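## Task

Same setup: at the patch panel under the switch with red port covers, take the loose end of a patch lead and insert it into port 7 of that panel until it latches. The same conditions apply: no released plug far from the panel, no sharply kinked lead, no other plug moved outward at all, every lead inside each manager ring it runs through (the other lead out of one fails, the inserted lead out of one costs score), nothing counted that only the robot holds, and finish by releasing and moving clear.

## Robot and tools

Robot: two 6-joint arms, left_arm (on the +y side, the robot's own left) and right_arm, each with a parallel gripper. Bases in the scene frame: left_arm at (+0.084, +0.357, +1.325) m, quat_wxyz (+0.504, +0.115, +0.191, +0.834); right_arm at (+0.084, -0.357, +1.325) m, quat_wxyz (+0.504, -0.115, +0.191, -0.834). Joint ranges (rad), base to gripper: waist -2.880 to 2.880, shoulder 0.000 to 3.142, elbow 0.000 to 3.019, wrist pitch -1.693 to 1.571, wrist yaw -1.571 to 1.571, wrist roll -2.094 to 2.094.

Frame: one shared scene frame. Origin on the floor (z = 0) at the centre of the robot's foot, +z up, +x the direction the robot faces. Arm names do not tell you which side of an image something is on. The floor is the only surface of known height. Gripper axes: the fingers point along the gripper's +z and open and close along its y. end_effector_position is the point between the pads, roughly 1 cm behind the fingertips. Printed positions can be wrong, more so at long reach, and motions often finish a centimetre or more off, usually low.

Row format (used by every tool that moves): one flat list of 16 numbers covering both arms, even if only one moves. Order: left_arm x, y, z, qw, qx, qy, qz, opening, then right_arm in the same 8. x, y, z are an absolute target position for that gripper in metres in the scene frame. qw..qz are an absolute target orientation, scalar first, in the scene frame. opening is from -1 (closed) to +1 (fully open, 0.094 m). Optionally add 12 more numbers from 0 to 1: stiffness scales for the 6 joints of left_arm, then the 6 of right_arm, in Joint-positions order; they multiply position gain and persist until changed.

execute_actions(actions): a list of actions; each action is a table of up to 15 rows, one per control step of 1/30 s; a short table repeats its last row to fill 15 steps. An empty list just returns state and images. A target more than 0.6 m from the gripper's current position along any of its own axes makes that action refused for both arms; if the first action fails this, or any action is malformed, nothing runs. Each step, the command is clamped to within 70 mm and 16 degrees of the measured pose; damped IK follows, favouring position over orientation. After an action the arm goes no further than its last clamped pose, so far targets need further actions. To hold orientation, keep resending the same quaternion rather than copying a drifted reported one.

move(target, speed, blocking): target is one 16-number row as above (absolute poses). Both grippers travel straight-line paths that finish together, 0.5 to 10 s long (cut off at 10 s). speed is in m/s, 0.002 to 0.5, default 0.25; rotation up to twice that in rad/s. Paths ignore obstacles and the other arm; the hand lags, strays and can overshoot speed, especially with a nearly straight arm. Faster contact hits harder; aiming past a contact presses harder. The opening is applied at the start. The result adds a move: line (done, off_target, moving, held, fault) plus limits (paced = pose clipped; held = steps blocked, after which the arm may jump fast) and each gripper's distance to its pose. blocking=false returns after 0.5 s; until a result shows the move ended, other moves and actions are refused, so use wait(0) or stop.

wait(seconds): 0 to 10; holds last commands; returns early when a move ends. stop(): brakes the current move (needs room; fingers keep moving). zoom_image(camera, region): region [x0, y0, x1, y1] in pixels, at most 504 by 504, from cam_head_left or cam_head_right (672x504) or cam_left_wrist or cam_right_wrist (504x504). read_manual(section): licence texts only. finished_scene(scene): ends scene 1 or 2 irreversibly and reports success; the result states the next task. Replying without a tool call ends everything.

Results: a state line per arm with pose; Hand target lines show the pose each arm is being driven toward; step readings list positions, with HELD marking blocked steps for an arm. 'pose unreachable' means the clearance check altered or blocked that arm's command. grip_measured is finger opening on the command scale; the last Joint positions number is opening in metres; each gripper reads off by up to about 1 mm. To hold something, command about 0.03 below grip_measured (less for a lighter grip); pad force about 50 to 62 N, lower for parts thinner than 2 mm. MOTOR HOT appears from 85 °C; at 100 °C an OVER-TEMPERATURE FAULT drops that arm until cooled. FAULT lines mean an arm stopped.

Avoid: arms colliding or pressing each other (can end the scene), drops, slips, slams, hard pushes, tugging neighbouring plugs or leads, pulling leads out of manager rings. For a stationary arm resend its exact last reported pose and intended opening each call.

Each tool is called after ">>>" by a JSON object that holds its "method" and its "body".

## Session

>>> {"method": "execute_actions", "body": {"actions": []}}

Scene clock: 0.00 s.
left_arm: end_effector_position=(+0.6819, +0.3633, +1.3526) grip_measured=+1.000 end_effector_quat_wxyz=(+0.256, -0.004, +0.967, +0.009) | right_arm: end_effector_position=(+0.6774, -0.3489, +1.3434) grip_measured=+1.000 end_effector_quat_wxyz=(-0.247, +0.009, -0.969, -0.007)
Joint positions: left_arm=[-2.185  1.296  1.002 -0.365 -0.279  0.054  0.094] | right_arm=[ 2.201  1.313  0.997 -0.367  0.256 -0.054  0.094]
Joint velocities: left_arm=[-0.005  0.005 -0.012  0.012 -0.007  0.022  0.   ] | right_arm=[-0.005  0.015 -0.002 -0.002 -0.037  0.007  0.   ]
Hand target (left_arm): +0.693, +0.365, +1.364; +0.270, -0.008, +0.963, +0.008
Hand target (right_arm): +0.685, -0.350, +1.346; +0.251, -0.007, +0.968, +0.007
Joint stiffness scale: left_arm=[1. 1. 1. 1. 1. 1.] | right_arm=[1. 1. 1. 1. 1. 1.]

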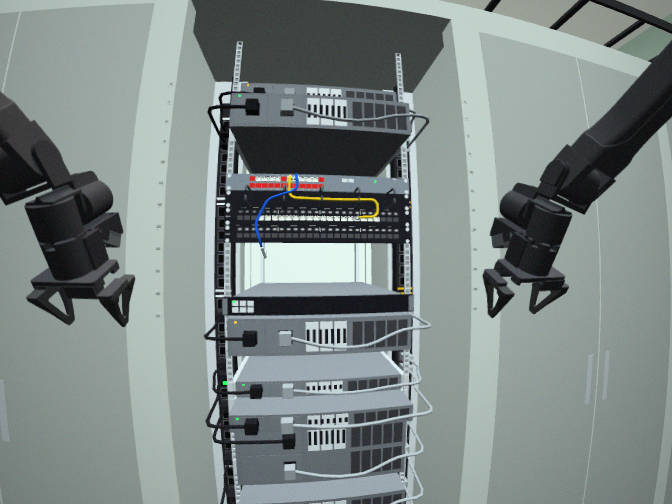

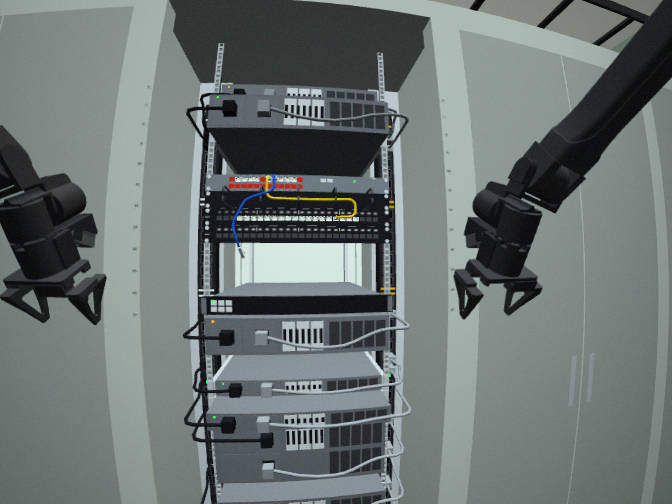

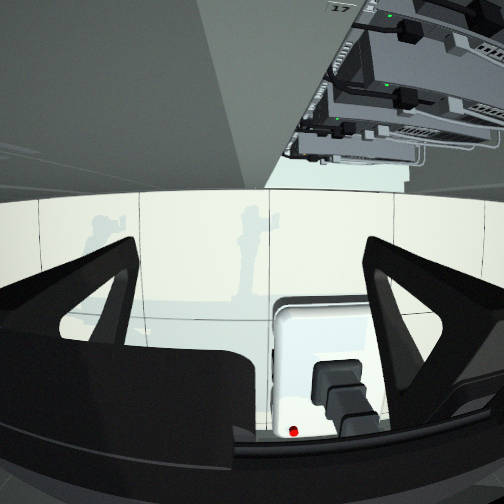

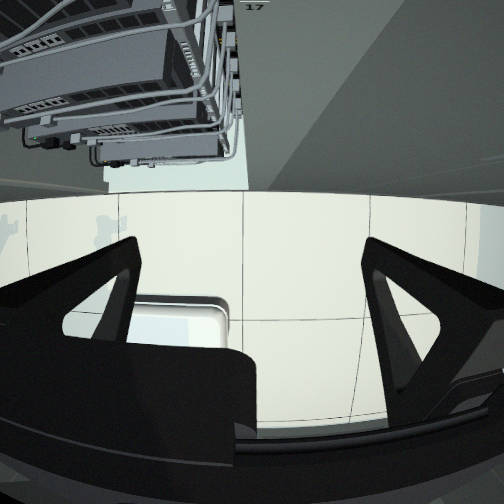

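>>> {"method": "zoom_image", "body": {"camera": "cam_head_left", "region": [220,165,340,270]}}

>>> {"method": "zoom_image", "body": {"camera": "cam_head_right", "region": [200,165,320,270]}}

Region (220, 165, 340, 270) of cam_head_left's 672x504 image, scaled by 4.200, with more detail than that image has; it fills the top 441 rows of this view, and the rest is white.

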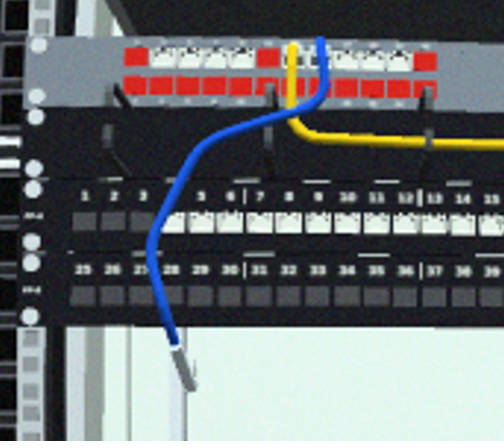

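Region (200, 165, 320, 270) of cam_head_right's 672x504 image, scaled by 4.200, with more detail than that image has; it fills the top 441 rows of this view, and the rest is white.

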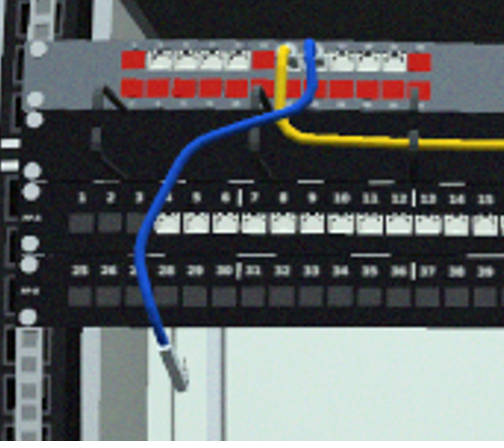

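>>> {"method": "move", "body": {"target": [0.82,0.13,1.53,0.707,0,0.707,0,1,0.6774,-0.3489,1.3434,0.247,-0.009,0.969,0.007,1], "speed": 0.3}}

Scene clock: 3.80 s.
left_arm: end_effector_position=(+0.8130, +0.1377, +1.5028) grip_measured=+1.000 end_effector_quat_wxyz=(-0.685, -0.006, -0.728, -0.005) | right_arm: end_effector_position=(+0.6774, -0.3489, +1.3434) grip_measured=+1.000 end_effector_quat_wxyz=(-0.247, +0.009, -0.969, -0.007)
Joint positions: left_arm=[-2.601  1.67   1.156  0.895 -0.485  0.415  0.094] | right_arm=[ 2.201  1.313  0.997 -0.367  0.256 -0.054  0.094]
Joint velocities: left_arm=[-0.005  0.005  0.002  0.007  0.007 -0.007  0.   ] | right_arm=[-0.005 -0.015 -0.002 -0.002  0.007 -0.022  0.   ]
Hand target (left_arm): +0.822, +0.131, +1.528; +0.705, -0.006, +0.709, -0.001
Hand target (right_arm): +0.677, -0.349, +1.343; +0.247, -0.009, +0.969, +0.007
Off the commanded pose (left_arm): 0.029 m, 4 deg.
Off the commanded pose (right_arm): 0.000 m, 0 deg.
Joint stiffness scale: left_arm=[1. 1. 1. 1. 1. 1.] | right_arm=[1. 1. 1. 1. 1. 1.]
move: off_target (left_arm)

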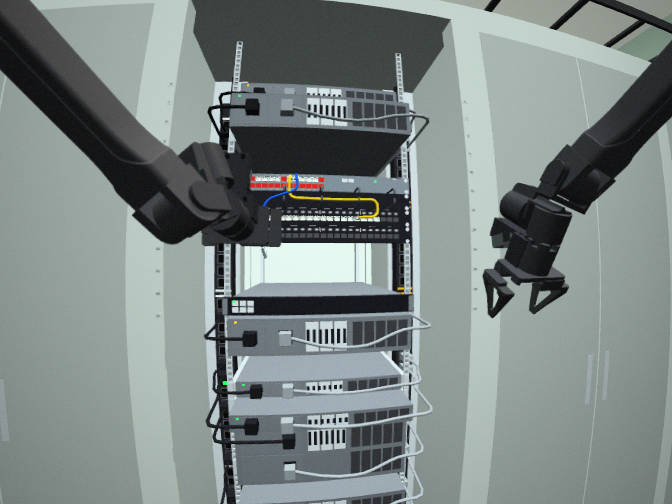

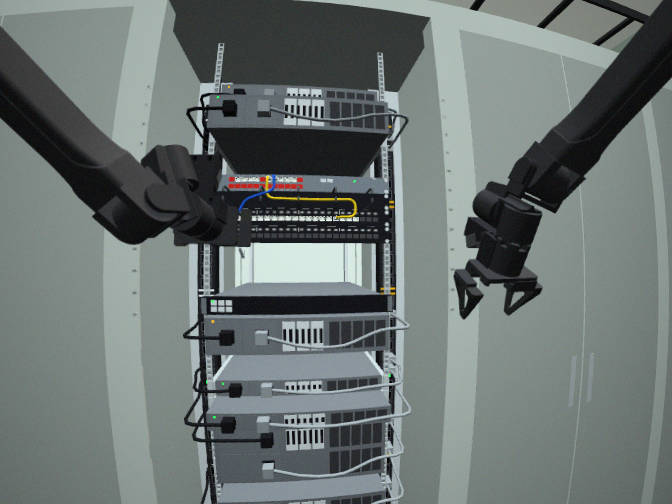

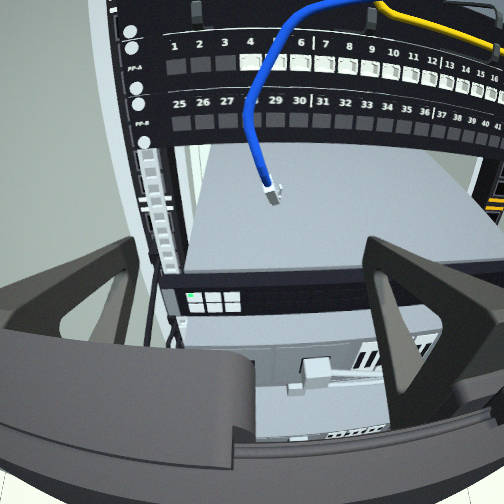

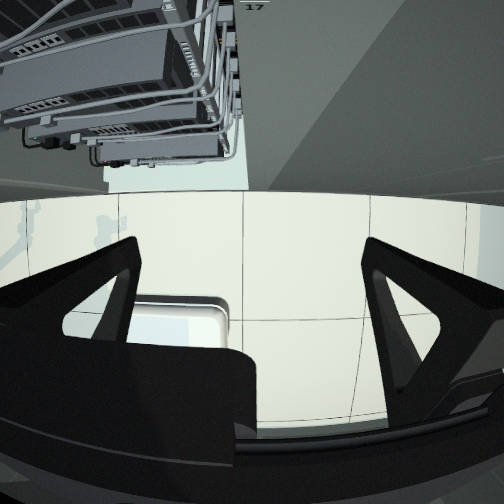

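>>> {"method": "zoom_image", "body": {"camera": "cam_left_wrist", "region": [230,140,320,230]}}

>>> {"method": "zoom_image", "body": {"camera": "cam_left_wrist", "region": [240,0,440,100]}}

Region (230, 140, 320, 230) of cam_left_wrist's 504x504 image, scaled by 5.600, with more detail than that image has.

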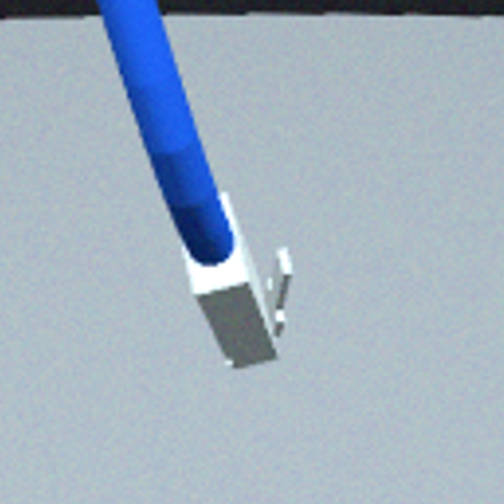

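Region (240, 0, 440, 100) of cam_left_wrist's 504x504 image, scaled by 2.520, with more detail than that image has.

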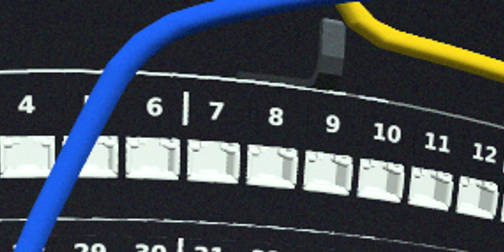

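>>> {"method": "move", "body": {"target": [0.885,0.122,1.545,0.383,0,0.924,0,0,0.6774,-0.3489,1.3434,0.247,-0.009,0.969,0.007,1], "speed": 0.2}}

Scene clock: 7.07 s.
left_arm: end_effector_position=(+0.8773, +0.1364, +1.5262) grip_measured=+0.003 end_effector_quat_wxyz=(+0.376, +0.007, +0.927, +0.016) | right_arm: end_effector_position=(+0.6774, -0.3489, +1.3434) grip_measured=+1.000 end_effector_quat_wxyz=(-0.247, +0.009, -0.969, -0.007)
Joint positions: left_arm=[-2.607  1.734  1.86  -0.612 -0.645 -0.054  0.047] | right_arm=[ 2.201  1.313  0.997 -0.367  0.256 -0.054  0.094]
Joint velocities: left_arm=[ 0.005  0.005  0.007 -0.012 -0.007 -0.081 -0.001] | right_arm=[-0.005 -0.015 -0.002 -0.012 -0.022  0.007  0.   ]
Hand target (left_arm): +0.884, +0.124, +1.546; +0.386, +0.003, +0.922, +0.003
Hand target (right_arm): +0.677, -0.349, +1.343; +0.247, -0.009, +0.969, +0.007
Off the commanded pose (left_arm): 0.025 m, 2 deg.
Off the commanded pose (right_arm): 0.000 m, 0 deg.
Joint stiffness scale: left_arm=[1. 1. 1. 1. 1. 1.] | right_arm=[1. 1. 1. 1. 1. 1.]
move: off_target (left_arm)

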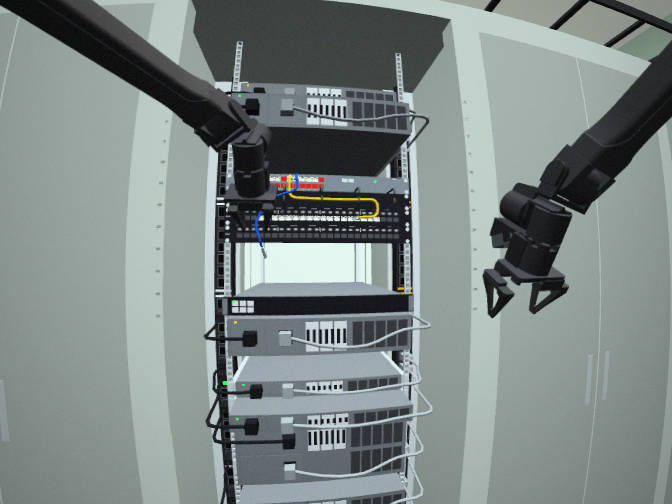

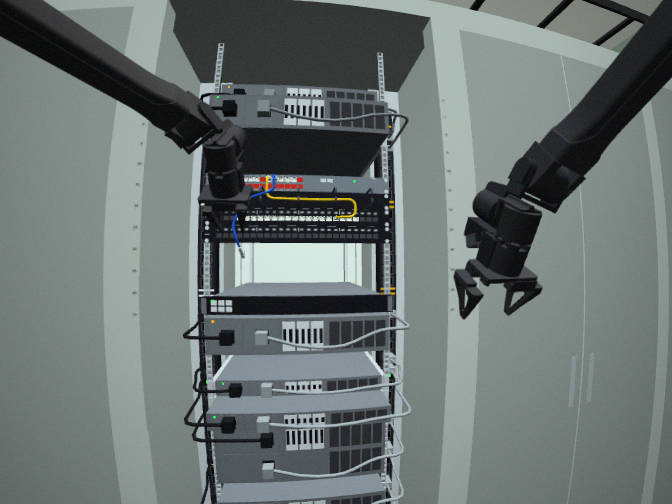

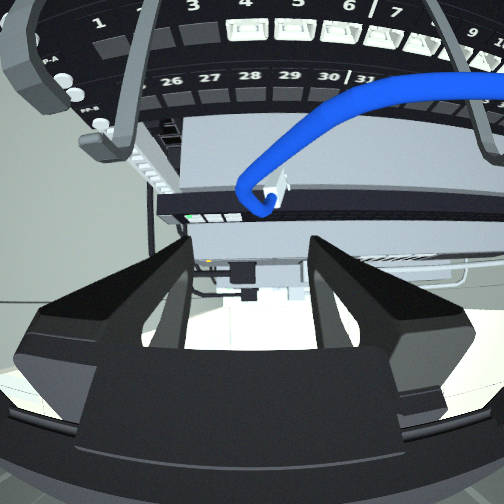

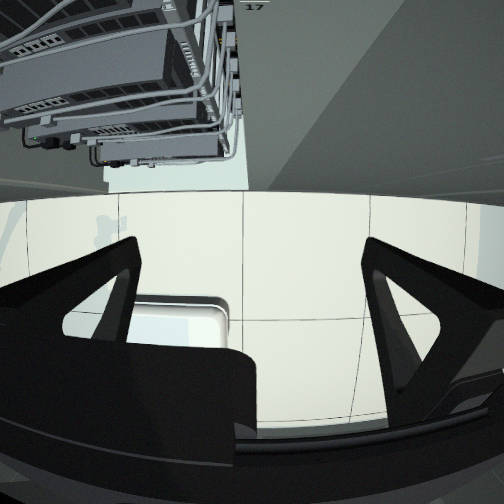

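>>> {"method": "zoom_image", "body": {"camera": "cam_left_wrist", "region": [220,150,320,250]}}

Region (220, 150, 320, 250) of cam_left_wrist's 504x504 image, scaled by 5.040, with more detail than that image has.

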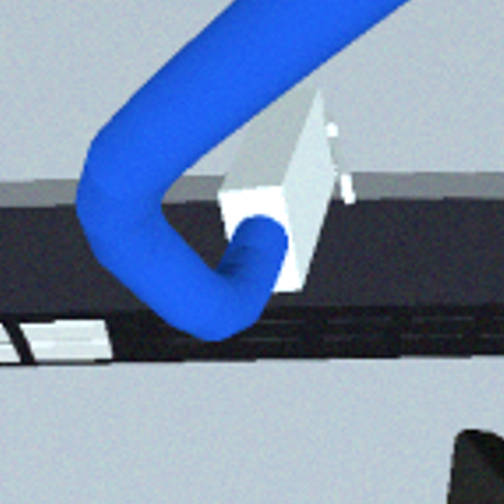

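>>> {"method": "move", "body": {"target": [0.915,0.108,1.512,0.375,0,0.927,0,-0.2,0.6774,-0.3489,1.3434,0.247,-0.009,0.969,0.007,1], "speed": 0.15}}

Scene clock: 8.73 s.
left_arm: end_effector_position=(+0.9015, +0.1013, +1.4892) grip_measured=-0.198 end_effector_quat_wxyz=(+0.362, +0.014, +0.932, +0.005) | right_arm: end_effector_position=(+0.6774, -0.3489, +1.3434) grip_measured=+1.000 end_effector_quat_wxyz=(-0.247, +0.009, -0.969, -0.007)
Joint positions: left_arm=[-2.607  1.869  1.987 -0.637 -0.618 -0.067  0.038] | right_arm=[ 2.201  1.313  0.997 -0.367  0.256 -0.054  0.094]
Joint velocities: left_arm=[-0.005 -0.005 -0.007  0.002 -0.022  0.007 -0.   ] | right_arm=[-0.015 -0.005 -0.007 -0.007  0.051  0.051  0.   ]
Hand target (left_arm): +0.914, +0.109, +1.512; +0.376, +0.000, +0.927, -0.000
Hand target (right_arm): +0.677, -0.349, +1.343; +0.247, -0.009, +0.969, +0.007
Off the commanded pose (left_arm): 0.027 m, 2 deg.
Off the commanded pose (right_arm): 0.000 m, 0 deg.
Joint stiffness scale: left_arm=[1. 1. 1. 1. 1. 1.] | right_arm=[1. 1. 1. 1. 1. 1.]
move: off_target (left_arm)

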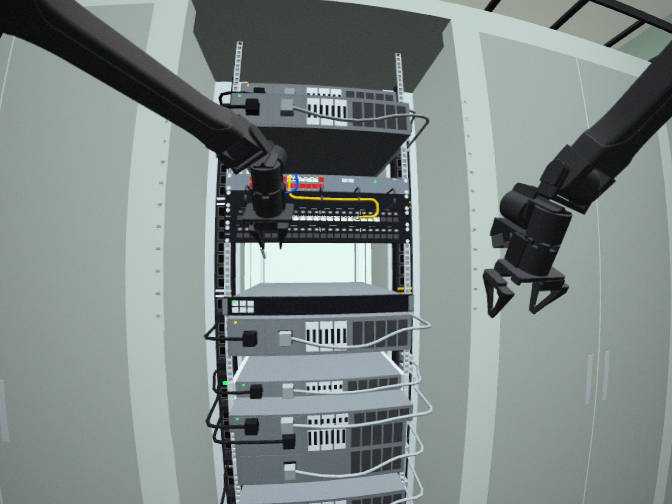

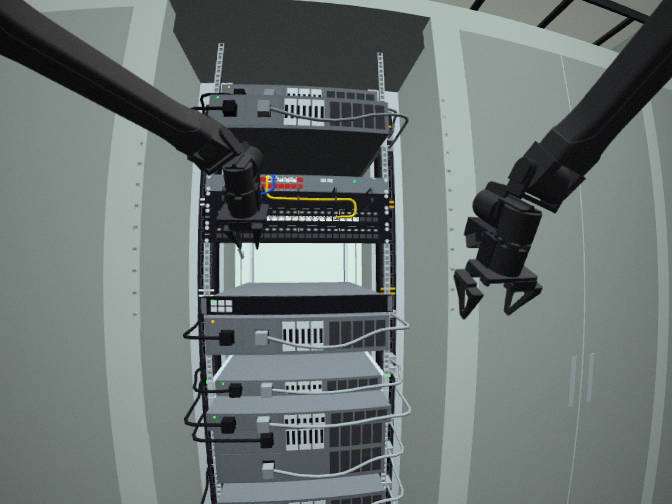

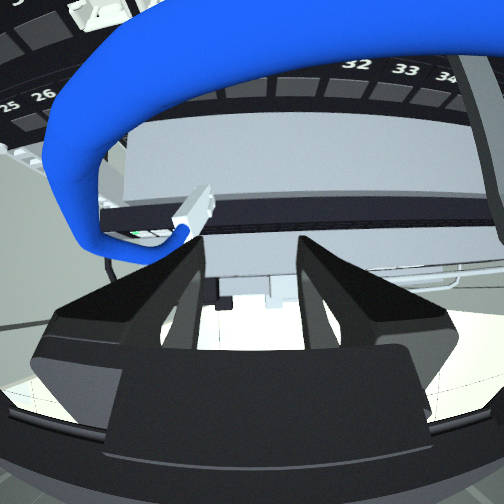

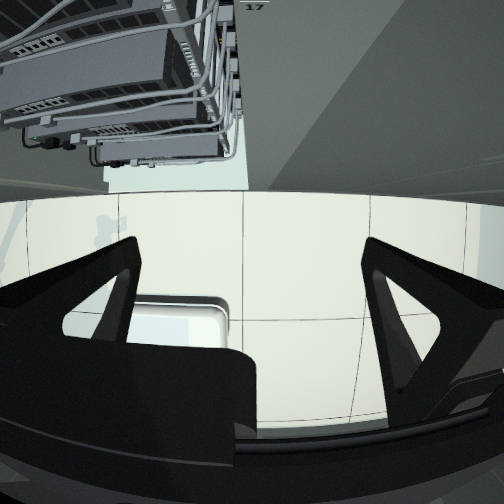

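>>> {"method": "move", "body": {"target": [0.870,0.118,1.545,0.375,0,0.927,0,-0.2,0.6774,-0.3489,1.3434,0.247,-0.009,0.969,0.007,1], "speed": 0.15}}

>>> {"method": "move", "body": {"target": [0.880,0.150,1.545,0.375,0,0.927,0,0,0.6774,-0.3489,1.3434,0.247,-0.009,0.969,0.007,1], "speed": 0.15}}

Scene clock: 9.93 s.
left_arm: end_effector_position=(+0.8772, +0.1298, +1.5402) grip_measured=-0.198 end_effector_quat_wxyz=(+0.378, -0.007, +0.926, +0.006) | right_arm: end_effector_position=(+0.6774, -0.3489, +1.3434) grip_measured=+1.000 end_effector_quat_wxyz=(-0.247, +0.009, -0.969, -0.007)
Joint positions: left_arm=[-2.623  1.737  1.891 -0.639 -0.651 -0.092  0.038] | right_arm=[ 2.201  1.313  0.997 -0.367  0.256 -0.054  0.094]
Joint velocities: left_arm=[-0.015  0.005  0.002  0.017 -0.022  0.051  0.002] | right_arm=[ 0.005 -0.015 -0.007  0.002  0.007  0.007  0.   ]
Hand target (left_arm): +0.870, +0.118, +1.545; +0.375, -0.000, +0.927, +0.000
Hand target (right_arm): +0.677, -0.349, +1.343; +0.247, -0.009, +0.969, +0.007
Off the commanded pose (left_arm): 0.015 m, 1 deg.
Off the commanded pose (right_arm): 0.000 m, 0 deg.
Joint stiffness scale: left_arm=[1. 1. 1. 1. 1. 1.] | right_arm=[1. 1. 1. 1. 1. 1.]
move: off_target (left_arm)

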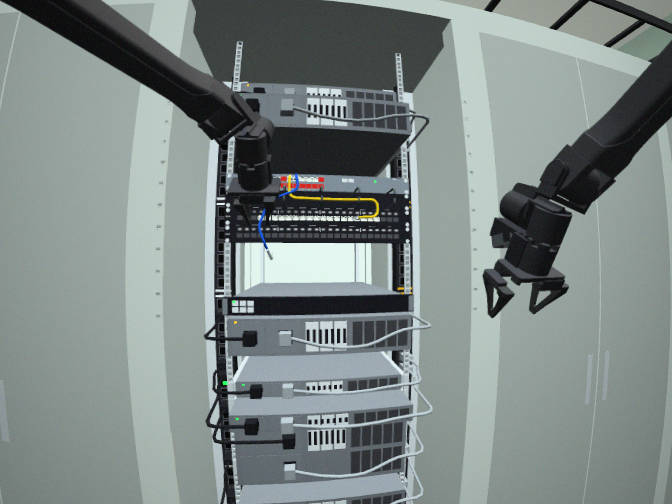

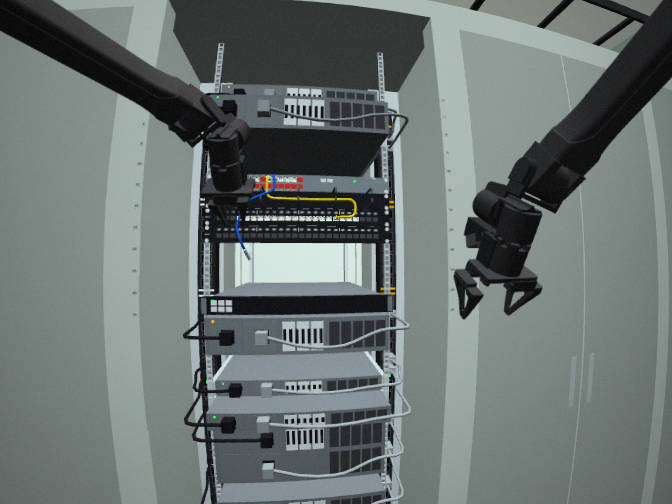

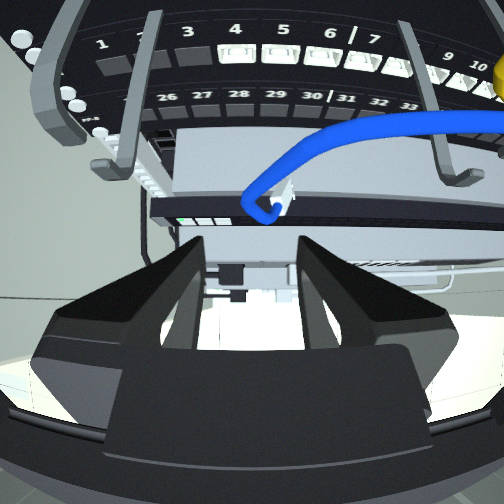

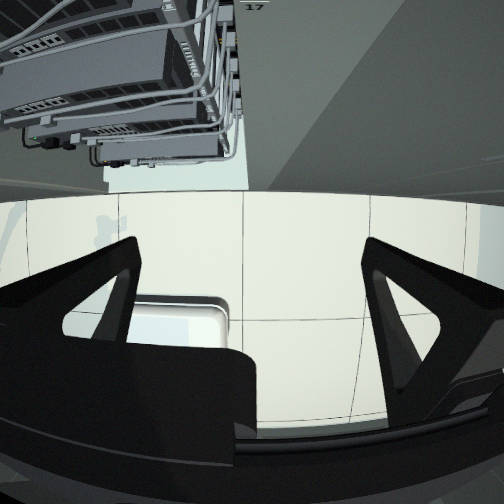

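Scene clock: 10.80 s.
left_arm: end_effector_position=(+0.8770, +0.1288, +1.5340) grip_measured=-0.003 end_effector_quat_wxyz=(+0.373, +0.005, +0.928, -0.006) | right_arm: end_effector_position=(+0.6774, -0.3489, +1.3434) grip_measured=+1.000 end_effector_quat_wxyz=(-0.247, +0.009, -0.969, -0.007)
Joint positions: left_arm=[-2.613  1.735  1.882 -0.639 -0.611 -0.078  0.047] | right_arm=[ 2.201  1.313  0.997 -0.367  0.256 -0.054  0.094]
Joint velocities: left_arm=[ 0.005 -0.005 -0.007 -0.002  0.051  0.037  0.001] | right_arm=[-0.024 -0.015  0.002  0.007 -0.007 -0.022  0.   ]
Hand target (left_arm): +0.880, +0.149, +1.545; +0.375, +0.000, +0.927, +0.000
Hand target (right_arm): +0.677, -0.349, +1.343; +0.247, -0.009, +0.969, +0.007
Off the commanded pose (left_arm): 0.024 m, 1 deg.
Off the commanded pose (right_arm): 0.000 m, 0 deg.
Joint stiffness scale: left_arm=[1. 1. 1. 1. 1. 1.] | right_arm=[1. 1. 1. 1. 1. 1.]
move: off_target (left_arm)

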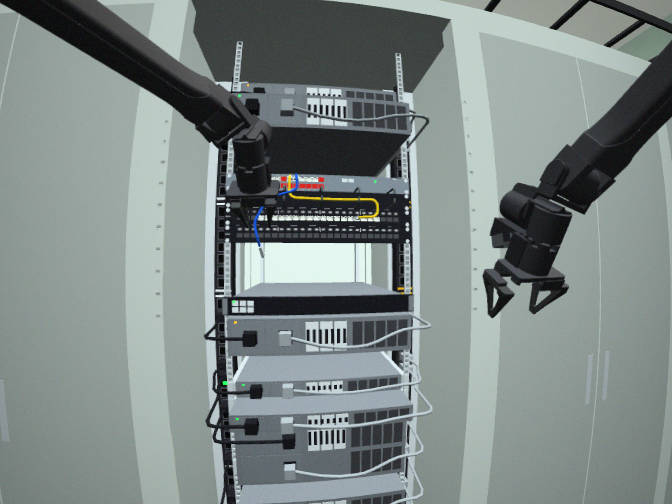

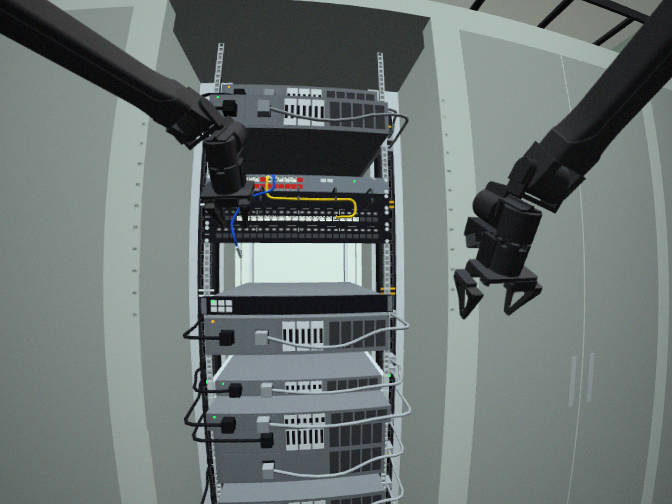

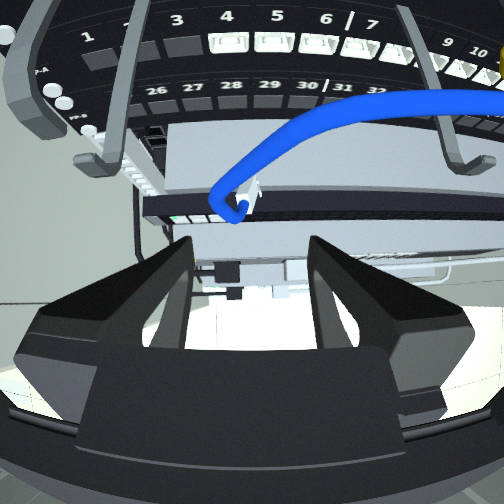

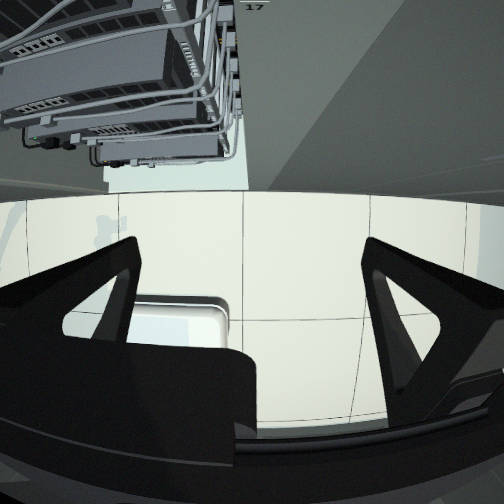

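>>> {"method": "move", "body": {"target": [0.916,0.142,1.520,0.375,0,0.927,0,0.1,0.6774,-0.3489,1.3434,0.247,-0.009,0.969,0.007,1], "speed": 0.15}}

Scene clock: 12.03 s.
left_arm: end_effector_position=(+0.8988, +0.1307, +1.5024) grip_measured=+0.098 end_effector_quat_wxyz=(+0.363, +0.009, +0.932, -0.001) | right_arm: end_effector_position=(+0.6774, -0.3489, +1.3434) grip_measured=+1.000 end_effector_quat_wxyz=(-0.247, +0.009, -0.969, -0.007)
Joint positions: left_arm=[-2.577  1.807  1.939 -0.639 -0.583 -0.061  0.052] | right_arm=[ 2.201  1.313  0.997 -0.367  0.256 -0.054  0.094]
Joint velocities: left_arm=[ 0.005 -0.015  0.042 -0.007 -0.007 -0.022  0.001] | right_arm=[ 0.005  0.005 -0.002 -0.012  0.037  0.022  0.   ]
Hand target (left_arm): +0.914, +0.143, +1.520; +0.375, -0.000, +0.927, -0.000
Hand target (right_arm): +0.677, -0.349, +1.343; +0.247, -0.009, +0.969, +0.007
Off the commanded pose (left_arm): 0.027 m, 2 deg.
Off the commanded pose (right_arm): 0.000 m, 0 deg.
Joint stiffness scale: left_arm=[1. 1. 1. 1. 1. 1.] | right_arm=[1. 1. 1. 1. 1. 1.]
move: off_target (left_arm)

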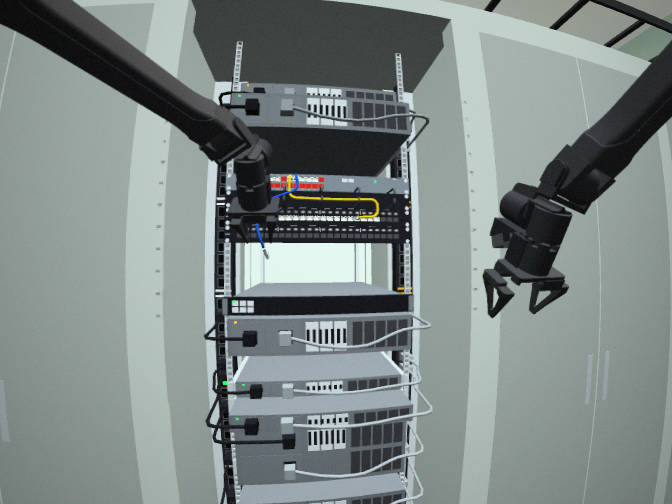

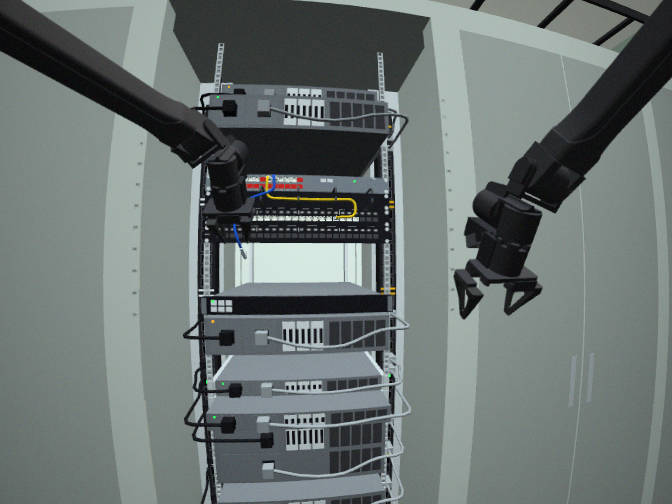

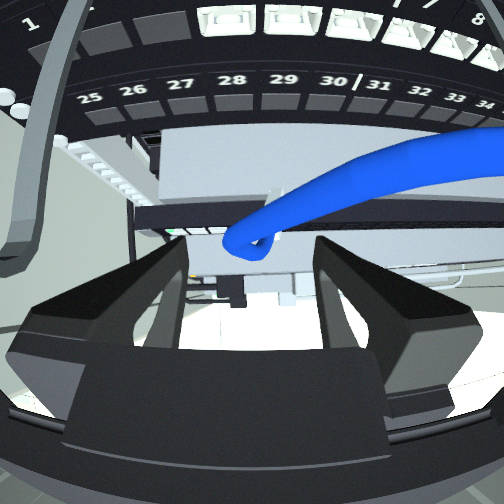

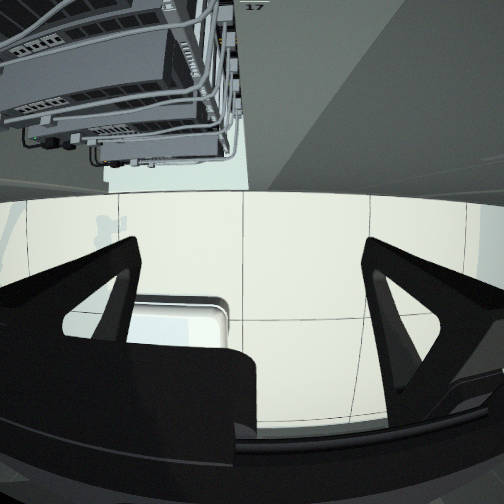

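>>> {"method": "move", "body": {"target": [0.930,0.136,1.500,0.375,0,0.927,0,0.0,0.6774,-0.3489,1.3434,0.247,-0.009,0.969,0.007,1], "speed": 0.15}}

Scene clock: 13.07 s.
left_arm: end_effector_position=(+0.9083, +0.1210, +1.4845) grip_measured=+0.003 end_effector_quat_wxyz=(+0.358, +0.015, +0.933, -0.002) | right_arm: end_effector_position=(+0.6774, -0.3489, +1.3434) grip_measured=+1.000 end_effector_quat_wxyz=(-0.247, +0.009, -0.969, -0.007)
Joint positions: left_arm=[-2.571  1.856  1.979 -0.639 -0.572 -0.054  0.047] | right_arm=[ 2.201  1.313  0.997 -0.367  0.256 -0.054  0.094]
Joint velocities: left_arm=[-0.015 -0.005  0.012 -0.002  0.037 -0.007  0.001] | right_arm=[-0.024  0.005 -0.007  0.017 -0.022 -0.066  0.   ]
Hand target (left_arm): +0.928, +0.137, +1.500; +0.375, -0.000, +0.927, +0.000
Hand target (right_arm): +0.677, -0.349, +1.343; +0.247, -0.009, +0.969, +0.007
Off the commanded pose (left_arm): 0.031 m, 3 deg.
Off the commanded pose (right_arm): 0.000 m, 0 deg.
Joint stiffness scale: left_arm=[1. 1. 1. 1. 1. 1.] | right_arm=[1. 1. 1. 1. 1. 1.]
move: off_target (left_arm)

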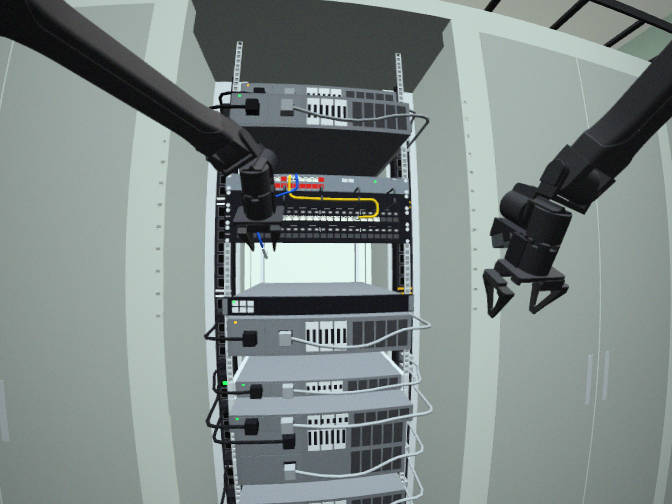

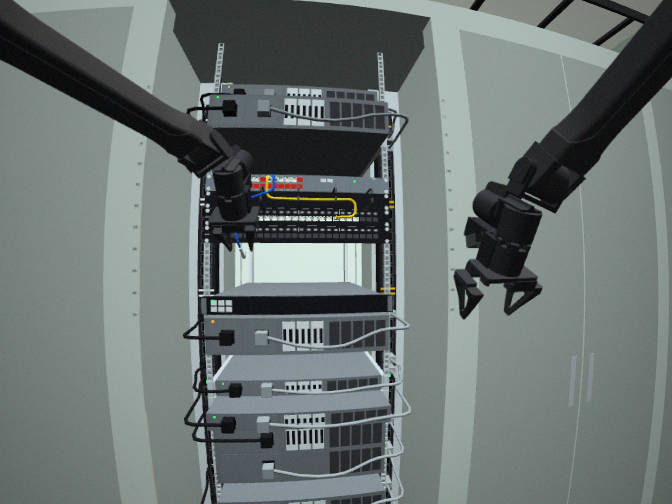

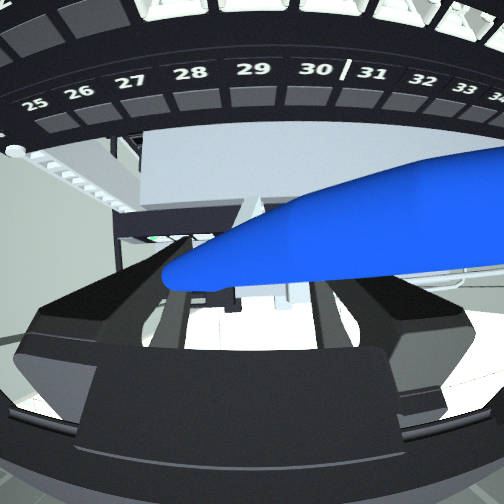

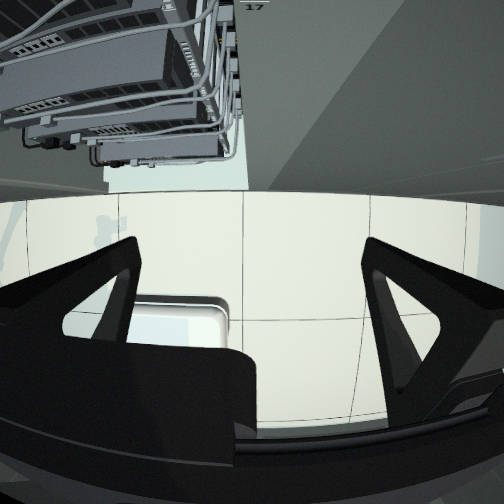

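>>> {"method": "zoom_image", "body": {"camera": "cam_head_left", "region": [230,210,300,270]}}

>>> {"method": "zoom_image", "body": {"camera": "cam_head_right", "region": [208,210,278,270]}}

>>> {"method": "zoom_image", "body": {"camera": "cam_left_wrist", "region": [150,170,350,330]}}

Region (230, 210, 300, 270) of cam_head_left's 672x504 image, scaled by 7.200, with more detail than that image has; it fills the top 432 rows of this view, and the rest is white.

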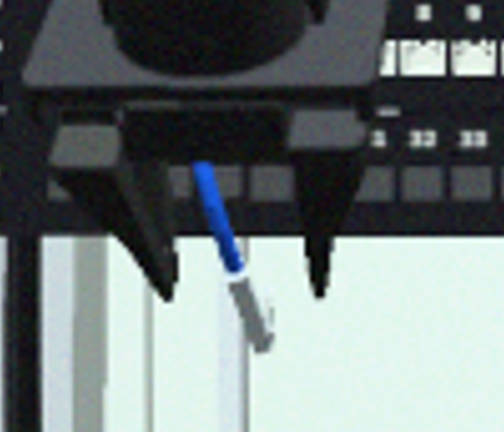

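Region (208, 210, 278, 270) of cam_head_right's 672x504 image, scaled by 7.200, with more detail than that image has; it fills the top 432 rows of this view, and the rest is white.

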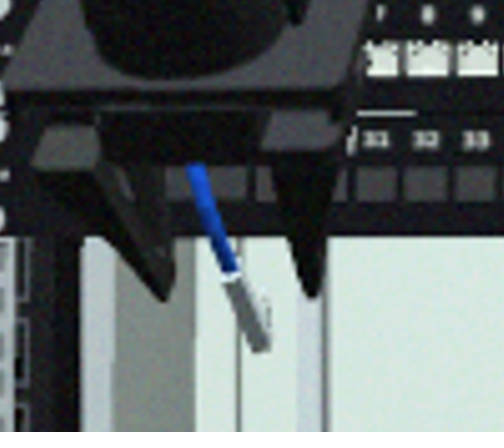

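Region (150, 170, 350, 330) of cam_left_wrist's 504x504 image, scaled by 2.520, with more detail than that image has; it fills the top 403 rows of this view, and the rest is white.

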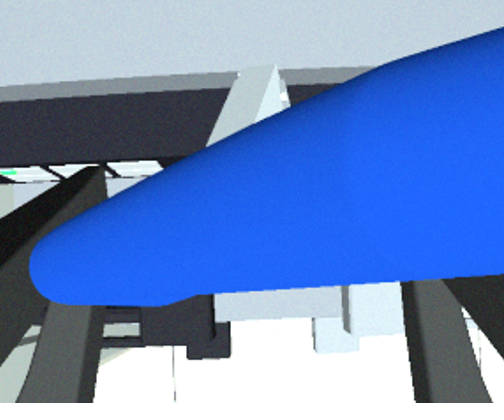

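>>> {"method": "execute_actions", "body": {"actions": []}}

>>> {"method": "zoom_image", "body": {"camera": "cam_head_left", "region": [220,200,310,270]}}

Scene clock: 13.87 s.
left_arm: end_effector_position=(+0.9086, +0.1211, +1.4851) grip_measured=+0.003 end_effector_quat_wxyz=(+0.359, +0.015, +0.933, -0.002) | right_arm: end_effector_position=(+0.6774, -0.3489, +1.3434) grip_measured=+1.000 end_effector_quat_wxyz=(-0.247, +0.009, -0.969, -0.007)
Joint positions: left_arm=[-2.571  1.856  1.98  -0.639 -0.572 -0.054  0.047] | right_arm=[ 2.201  1.313  0.997 -0.367  0.256 -0.054  0.094]
Joint velocities: left_arm=[-0.005  0.005  0.002  0.017  0.007  0.022 -0.   ] | right_arm=[-0.005 -0.005  0.007 -0.002 -0.066 -0.066  0.   ]
Hand target (left_arm): +0.928, +0.137, +1.500; +0.375, -0.000, +0.927, +0.000
Hand target (right_arm): +0.677, -0.349, +1.343; +0.247, -0.009, +0.969, +0.007
Off the commanded pose (left_arm): 0.030 m, 3 deg.
Off the commanded pose (right_arm): 0.000 m, 0 deg.
Joint stiffness scale: left_arm=[1. 1. 1. 1. 1. 1.] | right_arm=[1. 1. 1. 1. 1. 1.]

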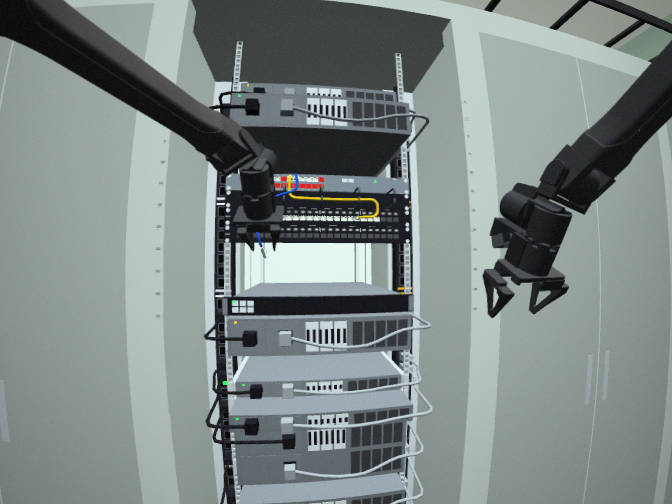

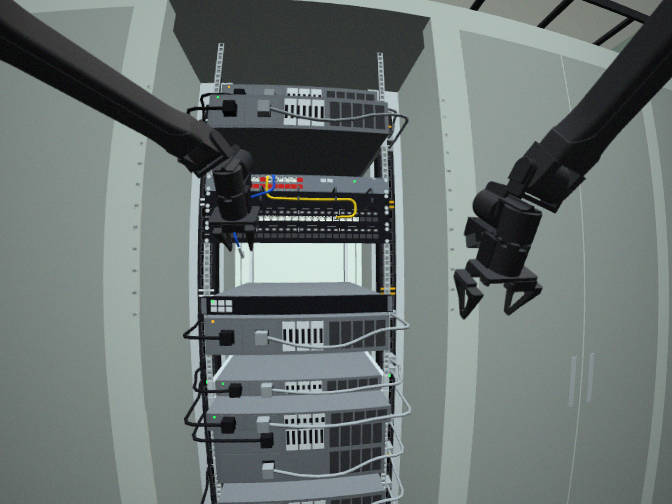

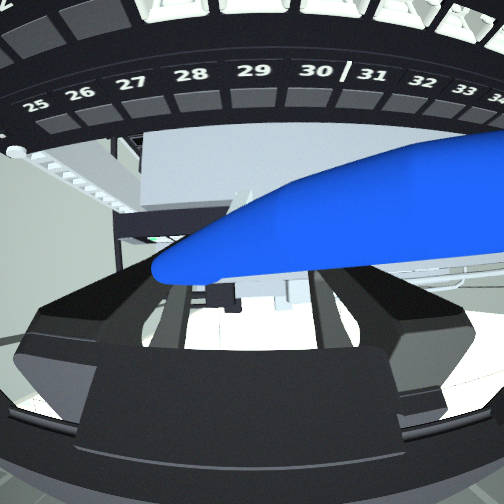

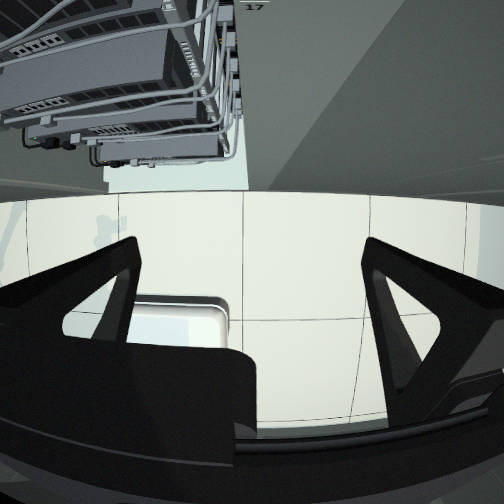

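Region (220, 200, 310, 270) of cam_head_left's 672x504 image, scaled by 5.600, with more detail than that image has.

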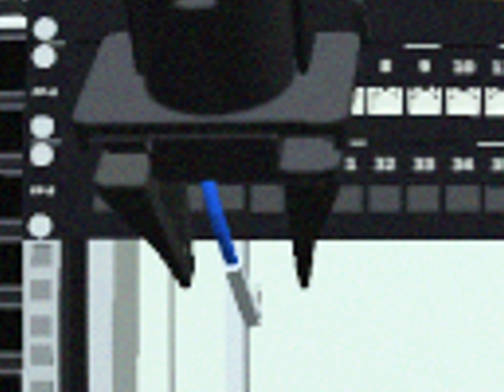

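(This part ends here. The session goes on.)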